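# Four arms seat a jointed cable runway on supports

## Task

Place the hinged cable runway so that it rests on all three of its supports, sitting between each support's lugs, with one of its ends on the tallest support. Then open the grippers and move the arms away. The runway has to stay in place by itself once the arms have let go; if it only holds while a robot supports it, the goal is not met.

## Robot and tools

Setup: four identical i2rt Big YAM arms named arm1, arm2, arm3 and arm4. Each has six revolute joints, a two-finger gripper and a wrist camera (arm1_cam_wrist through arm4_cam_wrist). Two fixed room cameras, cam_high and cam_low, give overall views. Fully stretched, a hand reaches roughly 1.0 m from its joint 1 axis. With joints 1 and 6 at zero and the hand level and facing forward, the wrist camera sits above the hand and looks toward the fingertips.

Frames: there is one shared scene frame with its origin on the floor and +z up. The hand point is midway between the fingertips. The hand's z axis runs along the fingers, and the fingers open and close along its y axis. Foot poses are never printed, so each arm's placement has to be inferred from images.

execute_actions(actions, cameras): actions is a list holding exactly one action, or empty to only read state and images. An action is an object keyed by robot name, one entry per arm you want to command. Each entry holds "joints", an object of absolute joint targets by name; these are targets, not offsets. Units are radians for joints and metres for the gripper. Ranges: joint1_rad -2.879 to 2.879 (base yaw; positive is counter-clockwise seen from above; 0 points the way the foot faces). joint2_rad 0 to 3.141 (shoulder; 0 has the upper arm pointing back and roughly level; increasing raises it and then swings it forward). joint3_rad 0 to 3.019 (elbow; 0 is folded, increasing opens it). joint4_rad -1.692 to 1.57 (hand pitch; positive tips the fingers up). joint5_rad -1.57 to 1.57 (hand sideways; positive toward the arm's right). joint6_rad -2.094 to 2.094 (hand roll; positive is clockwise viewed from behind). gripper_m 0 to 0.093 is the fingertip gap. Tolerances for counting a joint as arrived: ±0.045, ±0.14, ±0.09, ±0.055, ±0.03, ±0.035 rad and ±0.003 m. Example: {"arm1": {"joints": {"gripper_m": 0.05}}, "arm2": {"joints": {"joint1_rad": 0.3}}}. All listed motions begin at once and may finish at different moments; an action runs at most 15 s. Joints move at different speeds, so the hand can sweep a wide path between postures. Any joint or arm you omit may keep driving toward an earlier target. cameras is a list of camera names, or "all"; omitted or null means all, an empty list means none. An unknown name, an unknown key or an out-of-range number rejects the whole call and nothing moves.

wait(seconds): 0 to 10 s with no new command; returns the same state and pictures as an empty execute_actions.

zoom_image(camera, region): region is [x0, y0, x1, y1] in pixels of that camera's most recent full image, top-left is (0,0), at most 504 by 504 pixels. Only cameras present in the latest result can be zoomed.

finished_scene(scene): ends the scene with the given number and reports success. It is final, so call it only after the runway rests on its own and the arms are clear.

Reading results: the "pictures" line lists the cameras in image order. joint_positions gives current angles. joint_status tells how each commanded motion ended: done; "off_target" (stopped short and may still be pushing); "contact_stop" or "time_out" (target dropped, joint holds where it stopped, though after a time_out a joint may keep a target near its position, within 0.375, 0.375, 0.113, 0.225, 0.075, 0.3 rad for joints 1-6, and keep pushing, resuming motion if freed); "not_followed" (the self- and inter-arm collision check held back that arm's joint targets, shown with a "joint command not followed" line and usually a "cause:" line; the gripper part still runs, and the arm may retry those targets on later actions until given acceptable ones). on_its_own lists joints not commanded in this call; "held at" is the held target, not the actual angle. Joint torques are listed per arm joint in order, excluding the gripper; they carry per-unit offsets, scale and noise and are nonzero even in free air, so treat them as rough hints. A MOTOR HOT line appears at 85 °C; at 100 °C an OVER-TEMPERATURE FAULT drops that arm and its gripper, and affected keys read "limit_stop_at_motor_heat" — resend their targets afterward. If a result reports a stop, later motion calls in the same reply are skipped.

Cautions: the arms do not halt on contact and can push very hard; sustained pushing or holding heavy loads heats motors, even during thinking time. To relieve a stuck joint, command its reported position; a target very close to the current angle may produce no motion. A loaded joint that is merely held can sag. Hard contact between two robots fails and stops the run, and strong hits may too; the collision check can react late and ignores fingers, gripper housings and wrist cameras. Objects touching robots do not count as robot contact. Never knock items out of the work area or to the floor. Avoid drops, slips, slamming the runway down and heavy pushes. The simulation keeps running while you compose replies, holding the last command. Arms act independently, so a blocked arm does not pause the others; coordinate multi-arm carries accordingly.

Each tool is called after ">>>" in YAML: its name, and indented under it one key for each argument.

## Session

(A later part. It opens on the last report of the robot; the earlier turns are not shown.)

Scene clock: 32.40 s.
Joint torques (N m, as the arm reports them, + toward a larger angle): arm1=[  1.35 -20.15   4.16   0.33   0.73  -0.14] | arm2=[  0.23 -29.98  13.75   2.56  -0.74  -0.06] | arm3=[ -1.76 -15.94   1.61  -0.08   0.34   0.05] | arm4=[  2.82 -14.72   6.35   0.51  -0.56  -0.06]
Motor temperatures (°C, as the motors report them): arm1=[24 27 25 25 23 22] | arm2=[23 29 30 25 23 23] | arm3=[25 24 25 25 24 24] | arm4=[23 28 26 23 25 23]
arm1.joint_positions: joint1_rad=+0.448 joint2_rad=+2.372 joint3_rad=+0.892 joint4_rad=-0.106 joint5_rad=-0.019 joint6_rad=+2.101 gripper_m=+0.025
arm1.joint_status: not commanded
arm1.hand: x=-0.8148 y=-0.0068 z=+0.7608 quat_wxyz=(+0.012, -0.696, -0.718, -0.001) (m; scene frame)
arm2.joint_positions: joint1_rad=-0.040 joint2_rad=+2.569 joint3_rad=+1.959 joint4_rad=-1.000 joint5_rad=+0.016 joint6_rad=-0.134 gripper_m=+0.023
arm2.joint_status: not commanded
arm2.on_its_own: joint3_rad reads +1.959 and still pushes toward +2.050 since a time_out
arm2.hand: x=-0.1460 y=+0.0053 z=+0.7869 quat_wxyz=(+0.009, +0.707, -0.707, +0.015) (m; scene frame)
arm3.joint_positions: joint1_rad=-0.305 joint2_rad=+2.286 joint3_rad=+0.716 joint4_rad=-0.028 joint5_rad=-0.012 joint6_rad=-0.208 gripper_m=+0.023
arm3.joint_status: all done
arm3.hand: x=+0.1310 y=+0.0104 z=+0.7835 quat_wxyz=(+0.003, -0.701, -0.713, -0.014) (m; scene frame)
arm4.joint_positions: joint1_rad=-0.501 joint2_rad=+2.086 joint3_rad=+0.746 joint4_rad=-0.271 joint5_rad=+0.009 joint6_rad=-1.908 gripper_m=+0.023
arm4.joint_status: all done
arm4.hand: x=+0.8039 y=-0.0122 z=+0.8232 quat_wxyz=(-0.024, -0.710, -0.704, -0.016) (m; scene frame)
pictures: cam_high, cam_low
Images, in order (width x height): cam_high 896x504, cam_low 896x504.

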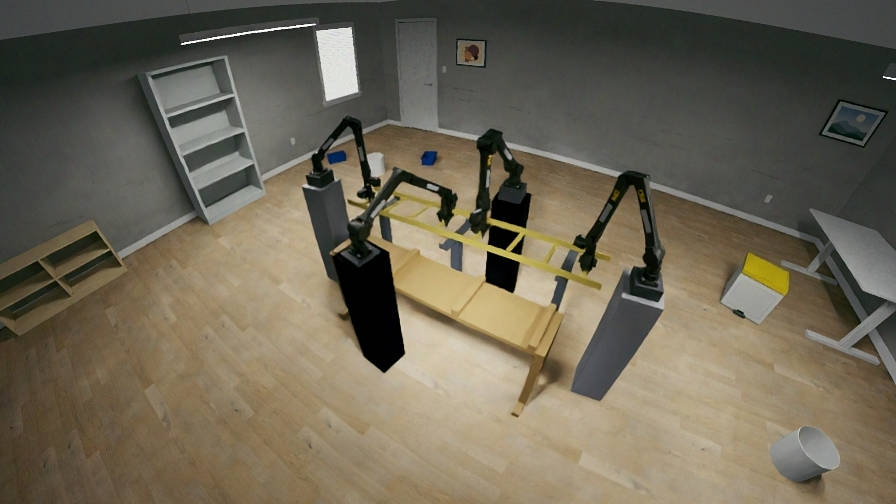

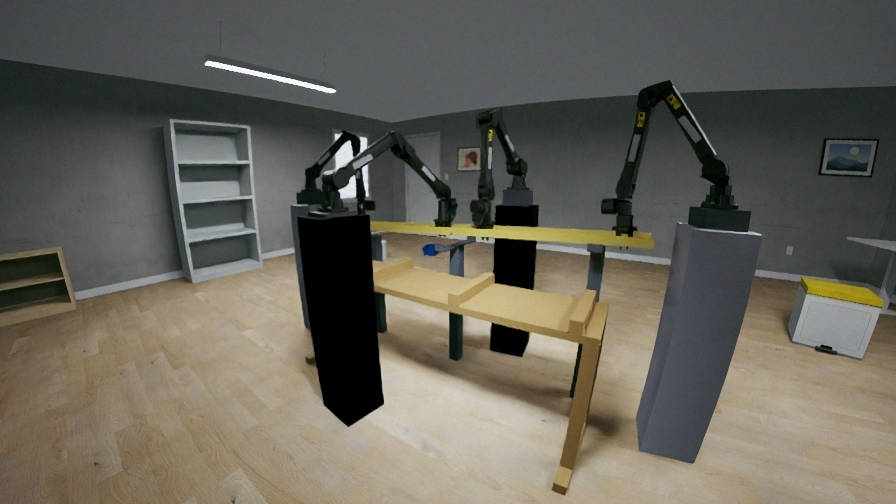

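>>> execute_actions:
  actions:
    - {"arm1":{"joints":{"joint2_rad":2.3}},"arm2":{"joints":{"joint2_rad":2.5,"joint3_rad":2.05,"joint4_rad":-0.94}},"arm3":{"joints":{"joint2_rad":2.27,"joint3_rad":0.75,"joint4_rad":0.06}},"arm4":{"joints":{"joint2_rad":2.07,"joint3_rad":0.805,"joint4_rad":-0.22}}}
  cameras: ["cam_high","cam_low"]

>>> zoom_image:
  camera: "cam_high"
  region: [340,170,530,290]

Scene clock: 33.23 s.
Joint torques (N m, as the arm reports them, + toward a larger angle): arm1=[  0.57 -19.84   4.14   0.35   0.9   -0.15] | arm2=[  0.23 -30.05  13.62   1.91  -0.31  -0.04] | arm3=[ -1.79 -15.55   1.28   2.14   0.33   0.05] | arm4=[  2.38 -12.06   6.8    1.73  -1.17  -0.12]
Motor temperatures (°C, as the motors report them): arm1=[24 27 25 25 23 22] | arm2=[23 29 30 25 23 23] | arm3=[25 24 25 25 24 24] | arm4=[23 28 26 23 25 23]
arm1.joint_positions: joint1_rad=+0.449 joint2_rad=+2.372 joint3_rad=+0.892 joint4_rad=-0.106 joint5_rad=-0.025 joint6_rad=+2.101 gripper_m=+0.025
arm1.joint_status: all done
arm1.hand: x=-0.8158 y=-0.0056 z=+0.7609 quat_wxyz=(+0.014, -0.695, -0.719, -0.001) (m; scene frame)
arm2.joint_positions: joint1_rad=-0.040 joint2_rad=+2.595 joint3_rad=+1.959 joint4_rad=-0.964 joint5_rad=+0.006 joint6_rad=-0.135 gripper_m=+0.023
arm2.joint_status: joint3_rad off_target (ended at +1.959, target +2.050); the others done
arm2.on_its_own: joint3_rad reads +1.959 and still pushes toward +2.050 since a time_out
arm2.hand: x=-0.1472 y=+0.0059 z=+0.7690 quat_wxyz=(+0.008, +0.707, -0.707, +0.008) (m; scene frame)
arm3.joint_positions: joint1_rad=-0.305 joint2_rad=+2.345 joint3_rad=+0.736 joint4_rad=+0.017 joint5_rad=-0.012 joint6_rad=-0.210 gripper_m=+0.023
arm3.joint_status: all done
arm3.hand: x=+0.1310 y=+0.0104 z=+0.7654 quat_wxyz=(+0.002, -0.701, -0.713, -0.012) (m; scene frame)
arm4.joint_positions: joint1_rad=-0.497 joint2_rad=+2.088 joint3_rad=+0.746 joint4_rad=-0.263 joint5_rad=+0.022 joint6_rad=-1.904 gripper_m=+0.023
arm4.joint_status: all done
arm4.hand: x=+0.8033 y=-0.0112 z=+0.8223 quat_wxyz=(-0.019, -0.710, -0.704, -0.020) (m; scene frame)
pictures: cam_high, cam_low
Images, in order (width x height): cam_high 896x504, cam_low 896x504.

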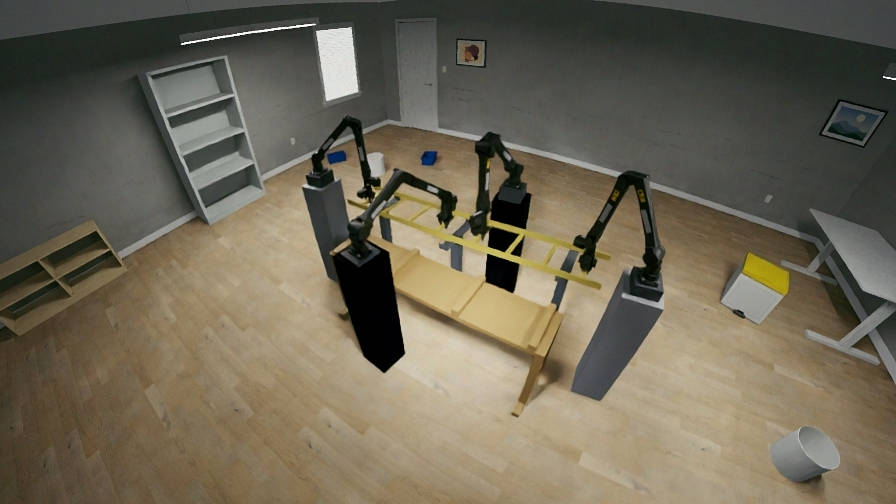

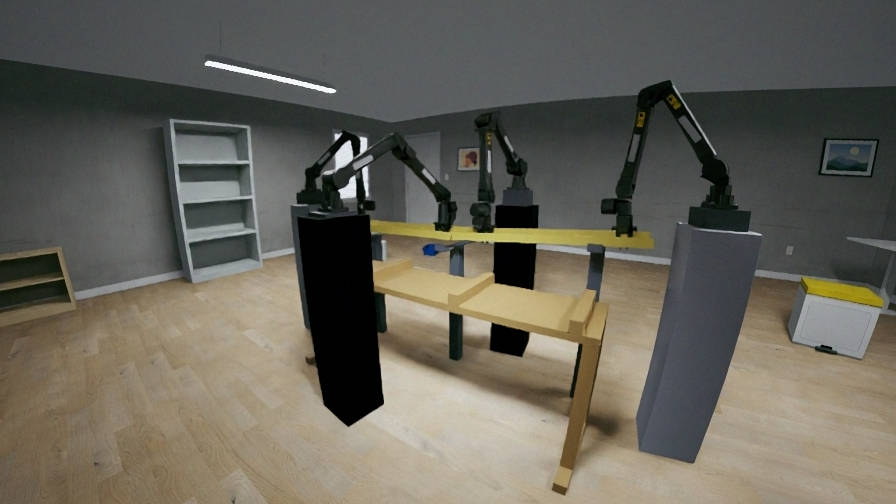

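Region (340, 170, 530, 290) of cam_high's 896x504 image, scaled by 2.653, with more detail than that image has; it fills the top 318 rows of this view, and the rest is white.

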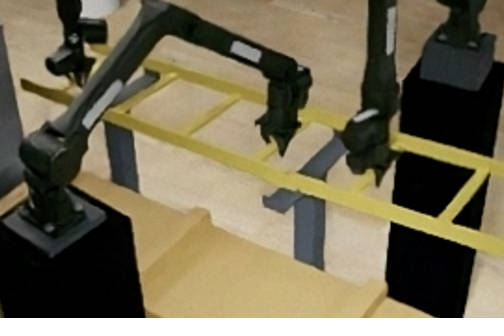

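>>> zoom_image:
  camera: "cam_low"
  region: [560,215,640,270]

>>> zoom_image:
  camera: "cam_high"
  region: [535,235,605,305]

Region (560, 215, 640, 270) of cam_low's 896x504 image, scaled by 6.300, with more detail than that image has; it fills the top 346 rows of this view, and the rest is white.

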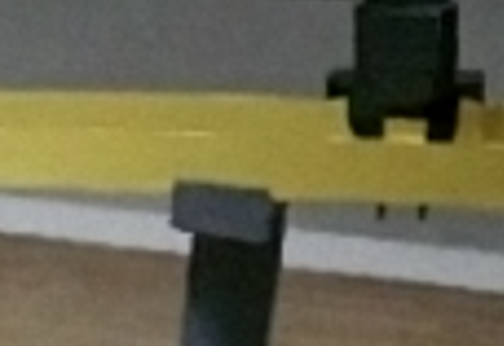

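Region (535, 235, 605, 305) of cam_high's 896x504 image, scaled by 7.200, with more detail than that image has.

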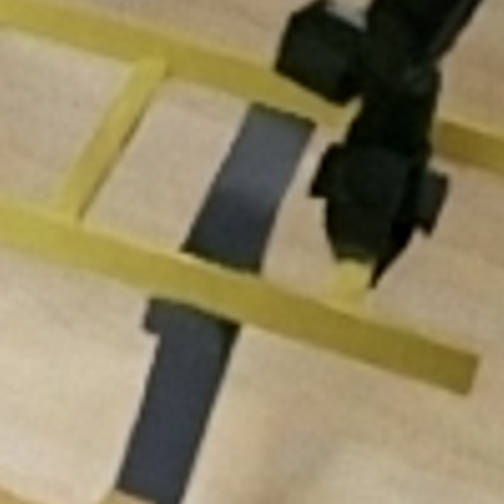

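>>> execute_actions:
  actions:
    - {"arm1":{"joints":{"joint2_rad":2.42,"joint3_rad":0.98,"joint4_rad":-0.035}},"arm2":{"joints":{"joint2_rad":2.56,"joint3_rad":2.065,"joint4_rad":-0.9}},"arm3":{"joints":{"joint2_rad":2.385,"joint3_rad":0.79,"joint4_rad":0.145}}}
  cameras: ["cam_high"]

>>> zoom_image:
  camera: "cam_high"
  region: [340,170,530,290]

Scene clock: 35.30 s.
Joint torques (N m, as the arm reports them, + toward a larger angle): arm1=[  1.05 -19.42   3.85   0.49   0.69  -0.15] | arm2=[  0.55 -30.4   14.26   0.32  -0.23  -0.02] | arm3=[ -1.88 -15.37   0.18   2.85   0.46   0.08] | arm4=[  1.83 -12.     6.71   1.74  -1.79  -0.17]
Motor temperatures (°C, as the motors report them): arm1=[24 27 25 25 23 22] | arm2=[23 30 31 25 23 23] | arm3=[25 25 25 25 24 24] | arm4=[23 28 26 23 26 23]
arm1.joint_positions: joint1_rad=+0.449 joint2_rad=+2.479 joint3_rad=+0.939 joint4_rad=-0.039 joint5_rad=-0.019 joint6_rad=+2.101 gripper_m=+0.025
arm1.joint_status: all done
arm1.hand: x=-0.8154 y=-0.0063 z=+0.7240 quat_wxyz=(+0.011, -0.695, -0.719, -0.003) (m; scene frame)
arm2.joint_positions: joint1_rad=-0.042 joint2_rad=+2.658 joint3_rad=+1.962 joint4_rad=-0.881 joint5_rad=+0.004 joint6_rad=-0.138 gripper_m=+0.023
arm2.joint_status: joint3_rad time_out (moved +0.003 of +0.106); the others done
arm2.on_its_own: joint3_rad reads +1.962 and still pushes toward +2.065 since a time_out
arm2.hand: x=-0.1468 y=+0.0055 z=+0.7282 quat_wxyz=(+0.000, +0.707, -0.707, +0.000) (m; scene frame)
arm3.joint_positions: joint1_rad=-0.304 joint2_rad=+2.455 joint3_rad=+0.782 joint4_rad=+0.088 joint5_rad=-0.015 joint6_rad=-0.211 gripper_m=+0.023
arm3.joint_status: joint4_rad time_out (moved +0.071 of +0.128); the others done
arm3.on_its_own: joint4_rad reads +0.088 and still pushes toward +0.145 since a time_out
arm3.hand: x=+0.1317 y=+0.0107 z=+0.7314 quat_wxyz=(-0.001, -0.700, -0.714, -0.010) (m; scene frame)
arm4.joint_positions: joint1_rad=-0.489 joint2_rad=+2.084 joint3_rad=+0.749 joint4_rad=-0.263 joint5_rad=+0.035 joint6_rad=-1.898 gripper_m=+0.023
arm4.joint_status: not commanded
arm4.hand: x=+0.8003 y=-0.0108 z=+0.8238 quat_wxyz=(-0.013, -0.709, -0.705, -0.025) (m; scene frame)
pictures: cam_high
Images, in order (width x height): cam_high 896x504.

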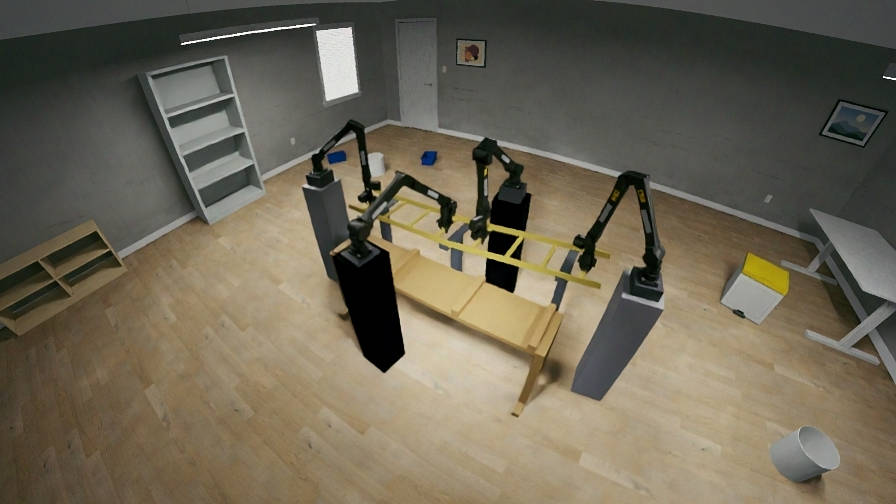

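Region (340, 170, 530, 290) of cam_high's 896x504 image, scaled by 2.653, with more detail than that image has; it fills the top 318 rows of this view, and the rest is white.

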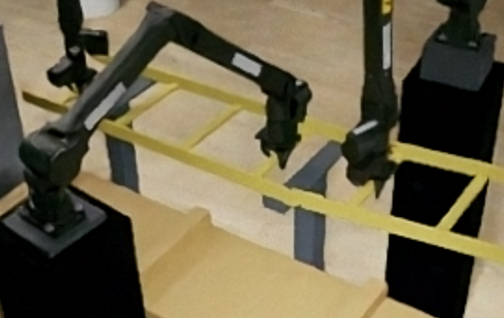

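One more small step.

>>> execute_actions:
  actions:
    - {"arm1":{"joints":{"joint2_rad":2.48,"joint3_rad":1.0,"joint4_rad":0.0}},"arm2":{"joints":{"joint2_rad":2.6,"joint3_rad":2.0,"joint4_rad":-0.87}},"arm3":{"joints":{"joint2_rad":2.45,"joint3_rad":0.81,"joint4_rad":0.12}}}
  cameras: ["cam_high","cam_low"]

>>> zoom_image:
  camera: "cam_high"
  region: [340,170,530,290]

>>> zoom_image:
  camera: "cam_low"
  region: [360,200,520,280]

Scene clock: 36.00 s.
Joint torques (N m, as the arm reports them, + toward a larger angle): arm1=[  1.09 -15.55   5.62   1.68   0.71  -0.14] | arm2=[  0.58 -28.22   9.36   0.82  -0.14  -0.02] | arm3=[ -1.76 -12.26   0.78   1.63   0.51   0.09] | arm4=[  1.79 -11.78   6.68   1.77  -1.79  -0.19]
Motor temperatures (°C, as the motors report them): arm1=[24 27 25 25 23 22] | arm2=[23 30 31 25 23 23] | arm3=[25 25 25 25 24 24] | arm4=[23 28 26 23 26 23]
arm1.joint_positions: joint1_rad=+0.449 joint2_rad=+2.484 joint3_rad=+0.939 joint4_rad=-0.029 joint5_rad=-0.019 joint6_rad=+2.101 gripper_m=+0.025
arm1.joint_status: all done
arm1.hand: x=-0.8150 y=-0.0060 z=+0.7224 quat_wxyz=(+0.010, -0.695, -0.719, -0.006) (m; scene frame)
arm2.joint_positions: joint1_rad=-0.043 joint2_rad=+2.669 joint3_rad=+1.962 joint4_rad=-0.864 joint5_rad=+0.001 joint6_rad=-0.139 gripper_m=+0.023
arm2.joint_status: all done
arm2.hand: x=-0.1467 y=+0.0054 z=+0.7209 quat_wxyz=(-0.002, +0.707, -0.707, -0.003) (m; scene frame)
arm3.joint_positions: joint1_rad=-0.304 joint2_rad=+2.477 joint3_rad=+0.795 joint4_rad=+0.088 joint5_rad=-0.017 joint6_rad=-0.212 gripper_m=+0.023
arm3.joint_status: all done
arm3.hand: x=+0.1322 y=+0.0120 z=+0.7245 quat_wxyz=(+0.001, -0.700, -0.714, -0.014) (m; scene frame)
arm4.joint_positions: joint1_rad=-0.489 joint2_rad=+2.085 joint3_rad=+0.750 joint4_rad=-0.263 joint5_rad=+0.035 joint6_rad=-1.897 gripper_m=+0.023
arm4.joint_status: not commanded
arm4.hand: x=+0.7999 y=-0.0107 z=+0.8235 quat_wxyz=(-0.013, -0.709, -0.704, -0.025) (m; scene frame)
pictures: cam_high, cam_low
Images, in order (width x height): cam_high 896x504, cam_low 896x504.

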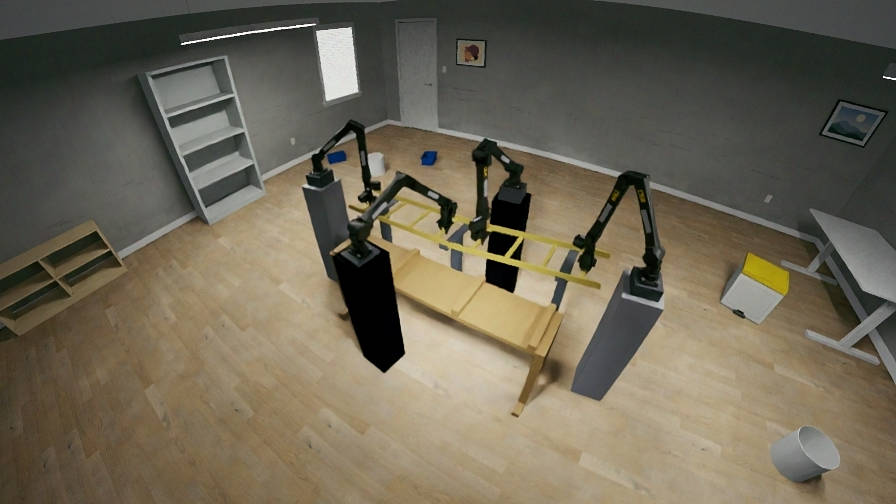

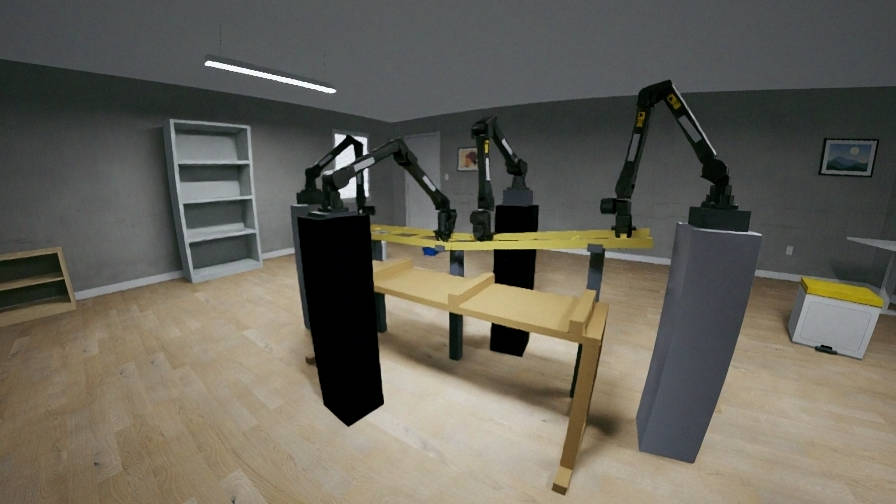

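Region (340, 170, 530, 290) of cam_high's 896x504 image, scaled by 2.653, with more detail than that image has; it fills the top 318 rows of this view, and the rest is white.

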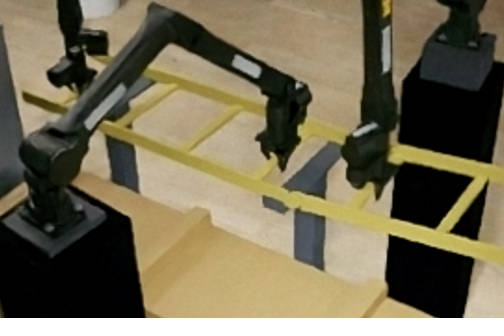

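Region (360, 200, 520, 280) of cam_low's 896x504 image, scaled by 3.150, with more detail than that image has.

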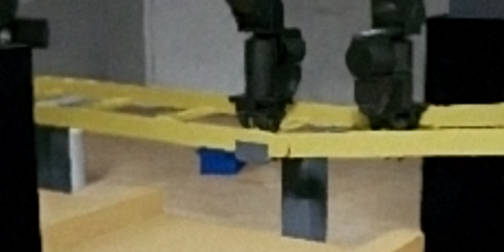

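>>> execute_actions:
  actions:
    - {"arm1":{"joints":{"gripper_m":0.07}},"arm2":{"joints":{"gripper_m":0.07}},"arm3":{"joints":{"gripper_m":0.07}},"arm4":{"joints":{"gripper_m":0.07}}}
  cameras: []

>>> execute_actions:
  actions:
    - {"arm1":{"joints":{"joint2_rad":1.9,"joint3_rad":0.8,"joint4_rad":-0.45}},"arm2":{"joints":{"joint2_rad":2.1,"joint3_rad":1.9,"joint4_rad":-1.3}},"arm3":{"joints":{"joint2_rad":1.7,"joint3_rad":0.6,"joint4_rad":-0.45}},"arm4":{"joints":{"joint2_rad":1.6,"joint3_rad":0.75,"joint4_rad":-0.7}}}
  cameras: []

>>> execute_actions:
  actions:
    - {"arm1":{"joints":{"joint2_rad":1.0,"joint3_rad":0.9,"joint4_rad":-1.2}},"arm2":{"joints":{"joint2_rad":1.0,"joint3_rad":0.9,"joint4_rad":-1.2}},"arm3":{"joints":{"joint2_rad":1.0,"joint3_rad":0.9,"joint4_rad":-1.2}},"arm4":{"joints":{"joint2_rad":1.0,"joint3_rad":0.9,"joint4_rad":-1.2}}}
  cameras: ["cam_high","cam_low"]

>>> zoom_image:
  camera: "cam_high"
  region: [340,170,640,320]

>>> zoom_image:
  camera: "cam_low"
  region: [360,190,680,300]

Scene clock: 37.23 s.
Joint torques (N m, as the arm reports them, + toward a larger angle): arm1=[  0.13 -16.     2.86   1.15   0.06  -0.1 ] | arm2=[  0.91 -22.31   9.67   1.    -0.13  -0.01] | arm3=[ -1.74 -11.12   0.03   0.74   0.09   0.08] | arm4=[  0.45 -12.12   5.01   1.06  -0.24  -0.08]
Motor temperatures (°C, as the motors report them): arm1=[24 27 25 25 23 22] | arm2=[23 30 31 25 23 23] | arm3=[25 25 25 25 24 24] | arm4=[23 28 26 23 26 23]
arm1.joint_positions: joint1_rad=+0.460 joint2_rad=+2.484 joint3_rad=+0.976 joint4_rad=-0.015 joint5_rad=+0.001 joint6_rad=+2.096 gripper_m=+0.070
arm1.joint_status: all done
arm1.hand: x=-0.7933 y=+0.0088 z=+0.7233 quat_wxyz=(-0.005, -0.689, -0.724, -0.028) (m; scene frame)
arm2.joint_positions: joint1_rad=-0.042 joint2_rad=+2.595 joint3_rad=+1.966 joint4_rad=-0.866 joint5_rad=+0.001 joint6_rad=-0.139 gripper_m=+0.070
arm2.joint_status: all done
arm2.hand: x=-0.1435 y=+0.0328 z=+0.7719 quat_wxyz=(-0.032, +0.707, -0.706, -0.026) (m; scene frame)
arm3.joint_positions: joint1_rad=-0.306 joint2_rad=+2.461 joint3_rad=+0.808 joint4_rad=+0.108 joint5_rad=-0.005 joint6_rad=-0.212 gripper_m=+0.070
arm3.joint_status: all done
arm3.hand: x=+0.1261 y=-0.0073 z=+0.7289 quat_wxyz=(-0.008, -0.700, -0.714, +0.010) (m; scene frame)
arm4.joint_positions: joint1_rad=-0.470 joint2_rad=+2.084 joint3_rad=+0.772 joint4_rad=-0.242 joint5_rad=+0.003 joint6_rad=-1.905 gripper_m=+0.070
arm4.joint_status: all done
arm4.hand: x=+0.7775 y=-0.0161 z=+0.8255 quat_wxyz=(+0.000, -0.700, -0.714, +0.000) (m; scene frame)
pictures: none
No camera images: the call's "cameras" was empty. Leave "cameras" out to get every camera's image.

Scene clock: 38.93 s.
Joint torques (N m, as the arm reports them, + toward a larger angle): arm1=[  0.1  -12.06   5.02   0.06   0.06  -0.1 ] | arm2=[  0.42 -20.53   9.16   1.    -0.13  -0.01] | arm3=[-1.72 -7.19  5.04 -0.42  0.09  0.08] | arm4=[ 0.37 -8.26  6.68 -0.14 -0.23 -0.06]
Motor temperatures (°C, as the motors report them): arm1=[24 27 25 25 23 22] | arm2=[23 30 30 25 23 23] | arm3=[25 25 25 25 24 24] | arm4=[23 28 26 23 26 23]
arm1.joint_positions: joint1_rad=+0.461 joint2_rad=+1.882 joint3_rad=+0.797 joint4_rad=-0.443 joint5_rad=+0.001 joint6_rad=+2.096 gripper_m=+0.070
arm1.joint_status: all done
arm1.hand: x=-0.8005 y=+0.0034 z=+0.9289 quat_wxyz=(-0.005, -0.689, -0.724, -0.027) (m; scene frame)
arm2.joint_positions: joint1_rad=-0.042 joint2_rad=+2.104 joint3_rad=+1.892 joint4_rad=-1.293 joint5_rad=+0.001 joint6_rad=-0.139 gripper_m=+0.070
arm2.joint_status: all done
arm2.hand: x=-0.1489 y=-0.0145 z=+1.0688 quat_wxyz=(-0.028, +0.707, -0.706, -0.023) (m; scene frame)
arm3.joint_positions: joint1_rad=-0.306 joint2_rad=+1.702 joint3_rad=+0.595 joint4_rad=-0.438 joint5_rad=-0.005 joint6_rad=-0.212 gripper_m=+0.070
arm3.joint_status: all done
arm3.hand: x=+0.1299 y=+0.0098 z=+0.9491 quat_wxyz=(-0.008, -0.700, -0.714, +0.010) (m; scene frame)
arm4.joint_positions: joint1_rad=-0.470 joint2_rad=+1.589 joint3_rad=+0.749 joint4_rad=-0.688 joint5_rad=+0.002 joint6_rad=-1.907 gripper_m=+0.070
arm4.joint_status: all done
arm4.hand: x=+0.7815 y=-0.0171 z=+0.9916 quat_wxyz=(+0.012, -0.700, -0.715, +0.006) (m; scene frame)
pictures: none
No camera images: the call's "cameras" was empty. Leave "cameras" out to get every camera's image.

Scene clock: 40.53 s.
Joint torques (N m, as the arm reports them, + toward a larger angle): arm1=[ 0.12 -5.65 13.33  0.53  0.05 -0.12] | arm2=[ 0.37 -4.4   9.29  1.53 -0.13 -0.01] | arm3=[-1.68 -2.73 10.78  0.04  0.1   0.09] | arm4=[ 0.28 -3.68 12.76  0.25 -0.22 -0.02]
Motor temperatures (°C, as the motors report them): arm1=[24 27 25 25 23 22] | arm2=[23 29 30 25 23 23] | arm3=[25 25 25 25 24 24] | arm4=[23 28 27 23 26 23]
arm1.joint_positions: joint1_rad=+0.461 joint2_rad=+0.993 joint3_rad=+0.871 joint4_rad=-1.193 joint5_rad=+0.001 joint6_rad=+2.096 gripper_m=+0.070
arm1.joint_status: all done
arm1.hand: x=-0.8683 y=-0.0419 z=+1.2415 quat_wxyz=(-0.029, -0.683, -0.718, -0.130) (m; scene frame)
arm2.joint_positions: joint1_rad=-0.042 joint2_rad=+1.009 joint3_rad=+0.895 joint4_rad=-1.201 joint5_rad=+0.001 joint6_rad=-0.139 gripper_m=+0.070
arm2.joint_status: all done
arm2.hand: x=-0.1953 y=-0.3552 z=+1.1763 quat_wxyz=(-0.104, +0.701, -0.700, -0.080) (m; scene frame)
arm3.joint_positions: joint1_rad=-0.306 joint2_rad=+0.996 joint3_rad=+0.891 joint4_rad=-1.187 joint5_rad=-0.005 joint6_rad=-0.212 gripper_m=+0.070
arm3.joint_status: all done
arm3.hand: x=+0.1296 y=+0.0053 z=+1.2480 quat_wxyz=(-0.077, -0.693, -0.708, +0.115) (m; scene frame)
arm4.joint_positions: joint1_rad=-0.470 joint2_rad=+0.992 joint3_rad=+0.873 joint4_rad=-1.188 joint5_rad=+0.002 joint6_rad=-1.908 gripper_m=+0.070
arm4.joint_status: all done
arm4.hand: x=+0.8227 y=-0.0301 z=+1.2166 quat_wxyz=(+0.111, -0.694, -0.709, +0.054) (m; scene frame)
pictures: cam_high, cam_low
Images, in order (width x height): cam_high 896x504, cam_low 896x504.

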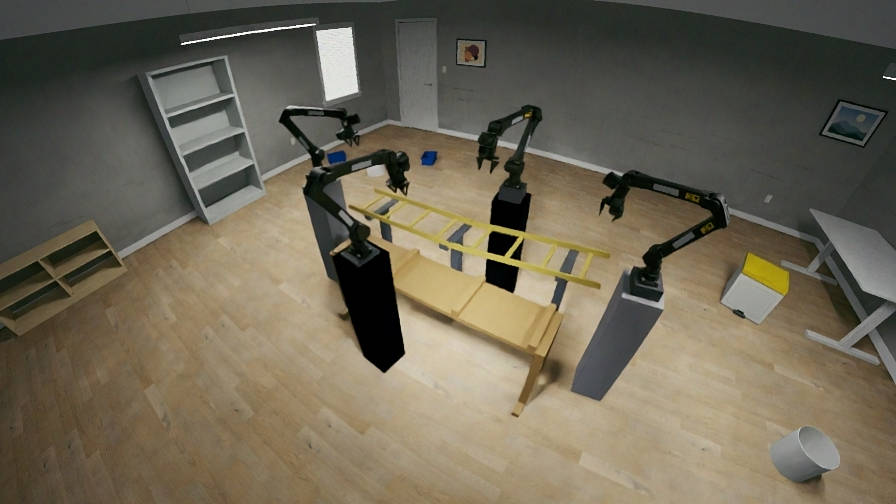

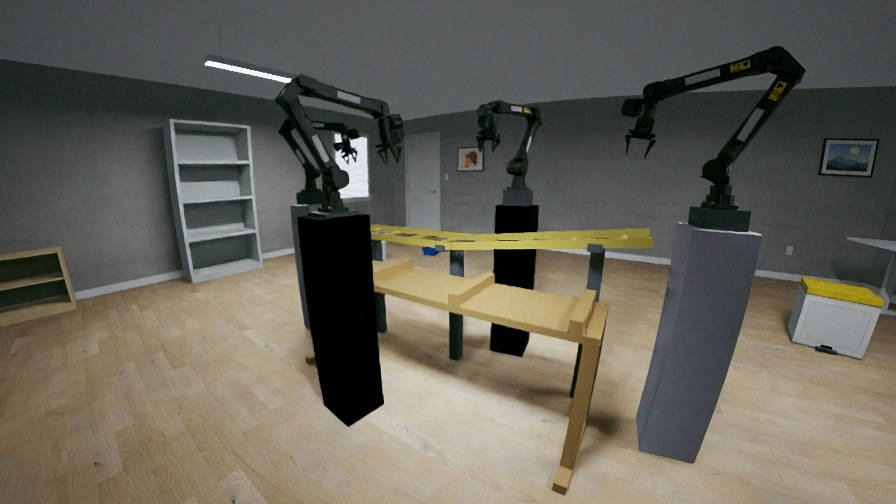

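Region (340, 170, 640, 320) of cam_high's 896x504 image, scaled by 1.680, with more detail than that image has.

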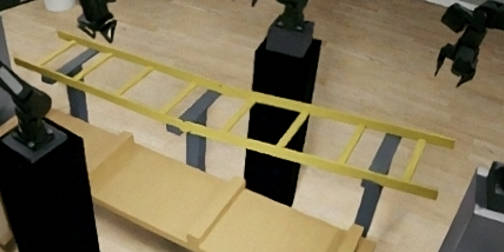

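Region (360, 190, 680, 300) of cam_low's 896x504 image, scaled by 1.575, with more detail than that image has; it fills the top 173 rows of this view, and the rest is white.

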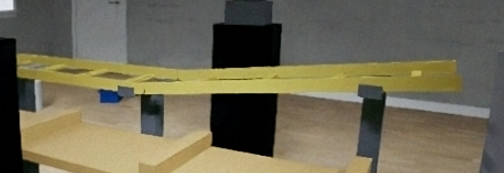

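Near rail sits inside the lugs at all three supports.

>>> finished_scene:
  scene: 2

The scene is finished: the task was done.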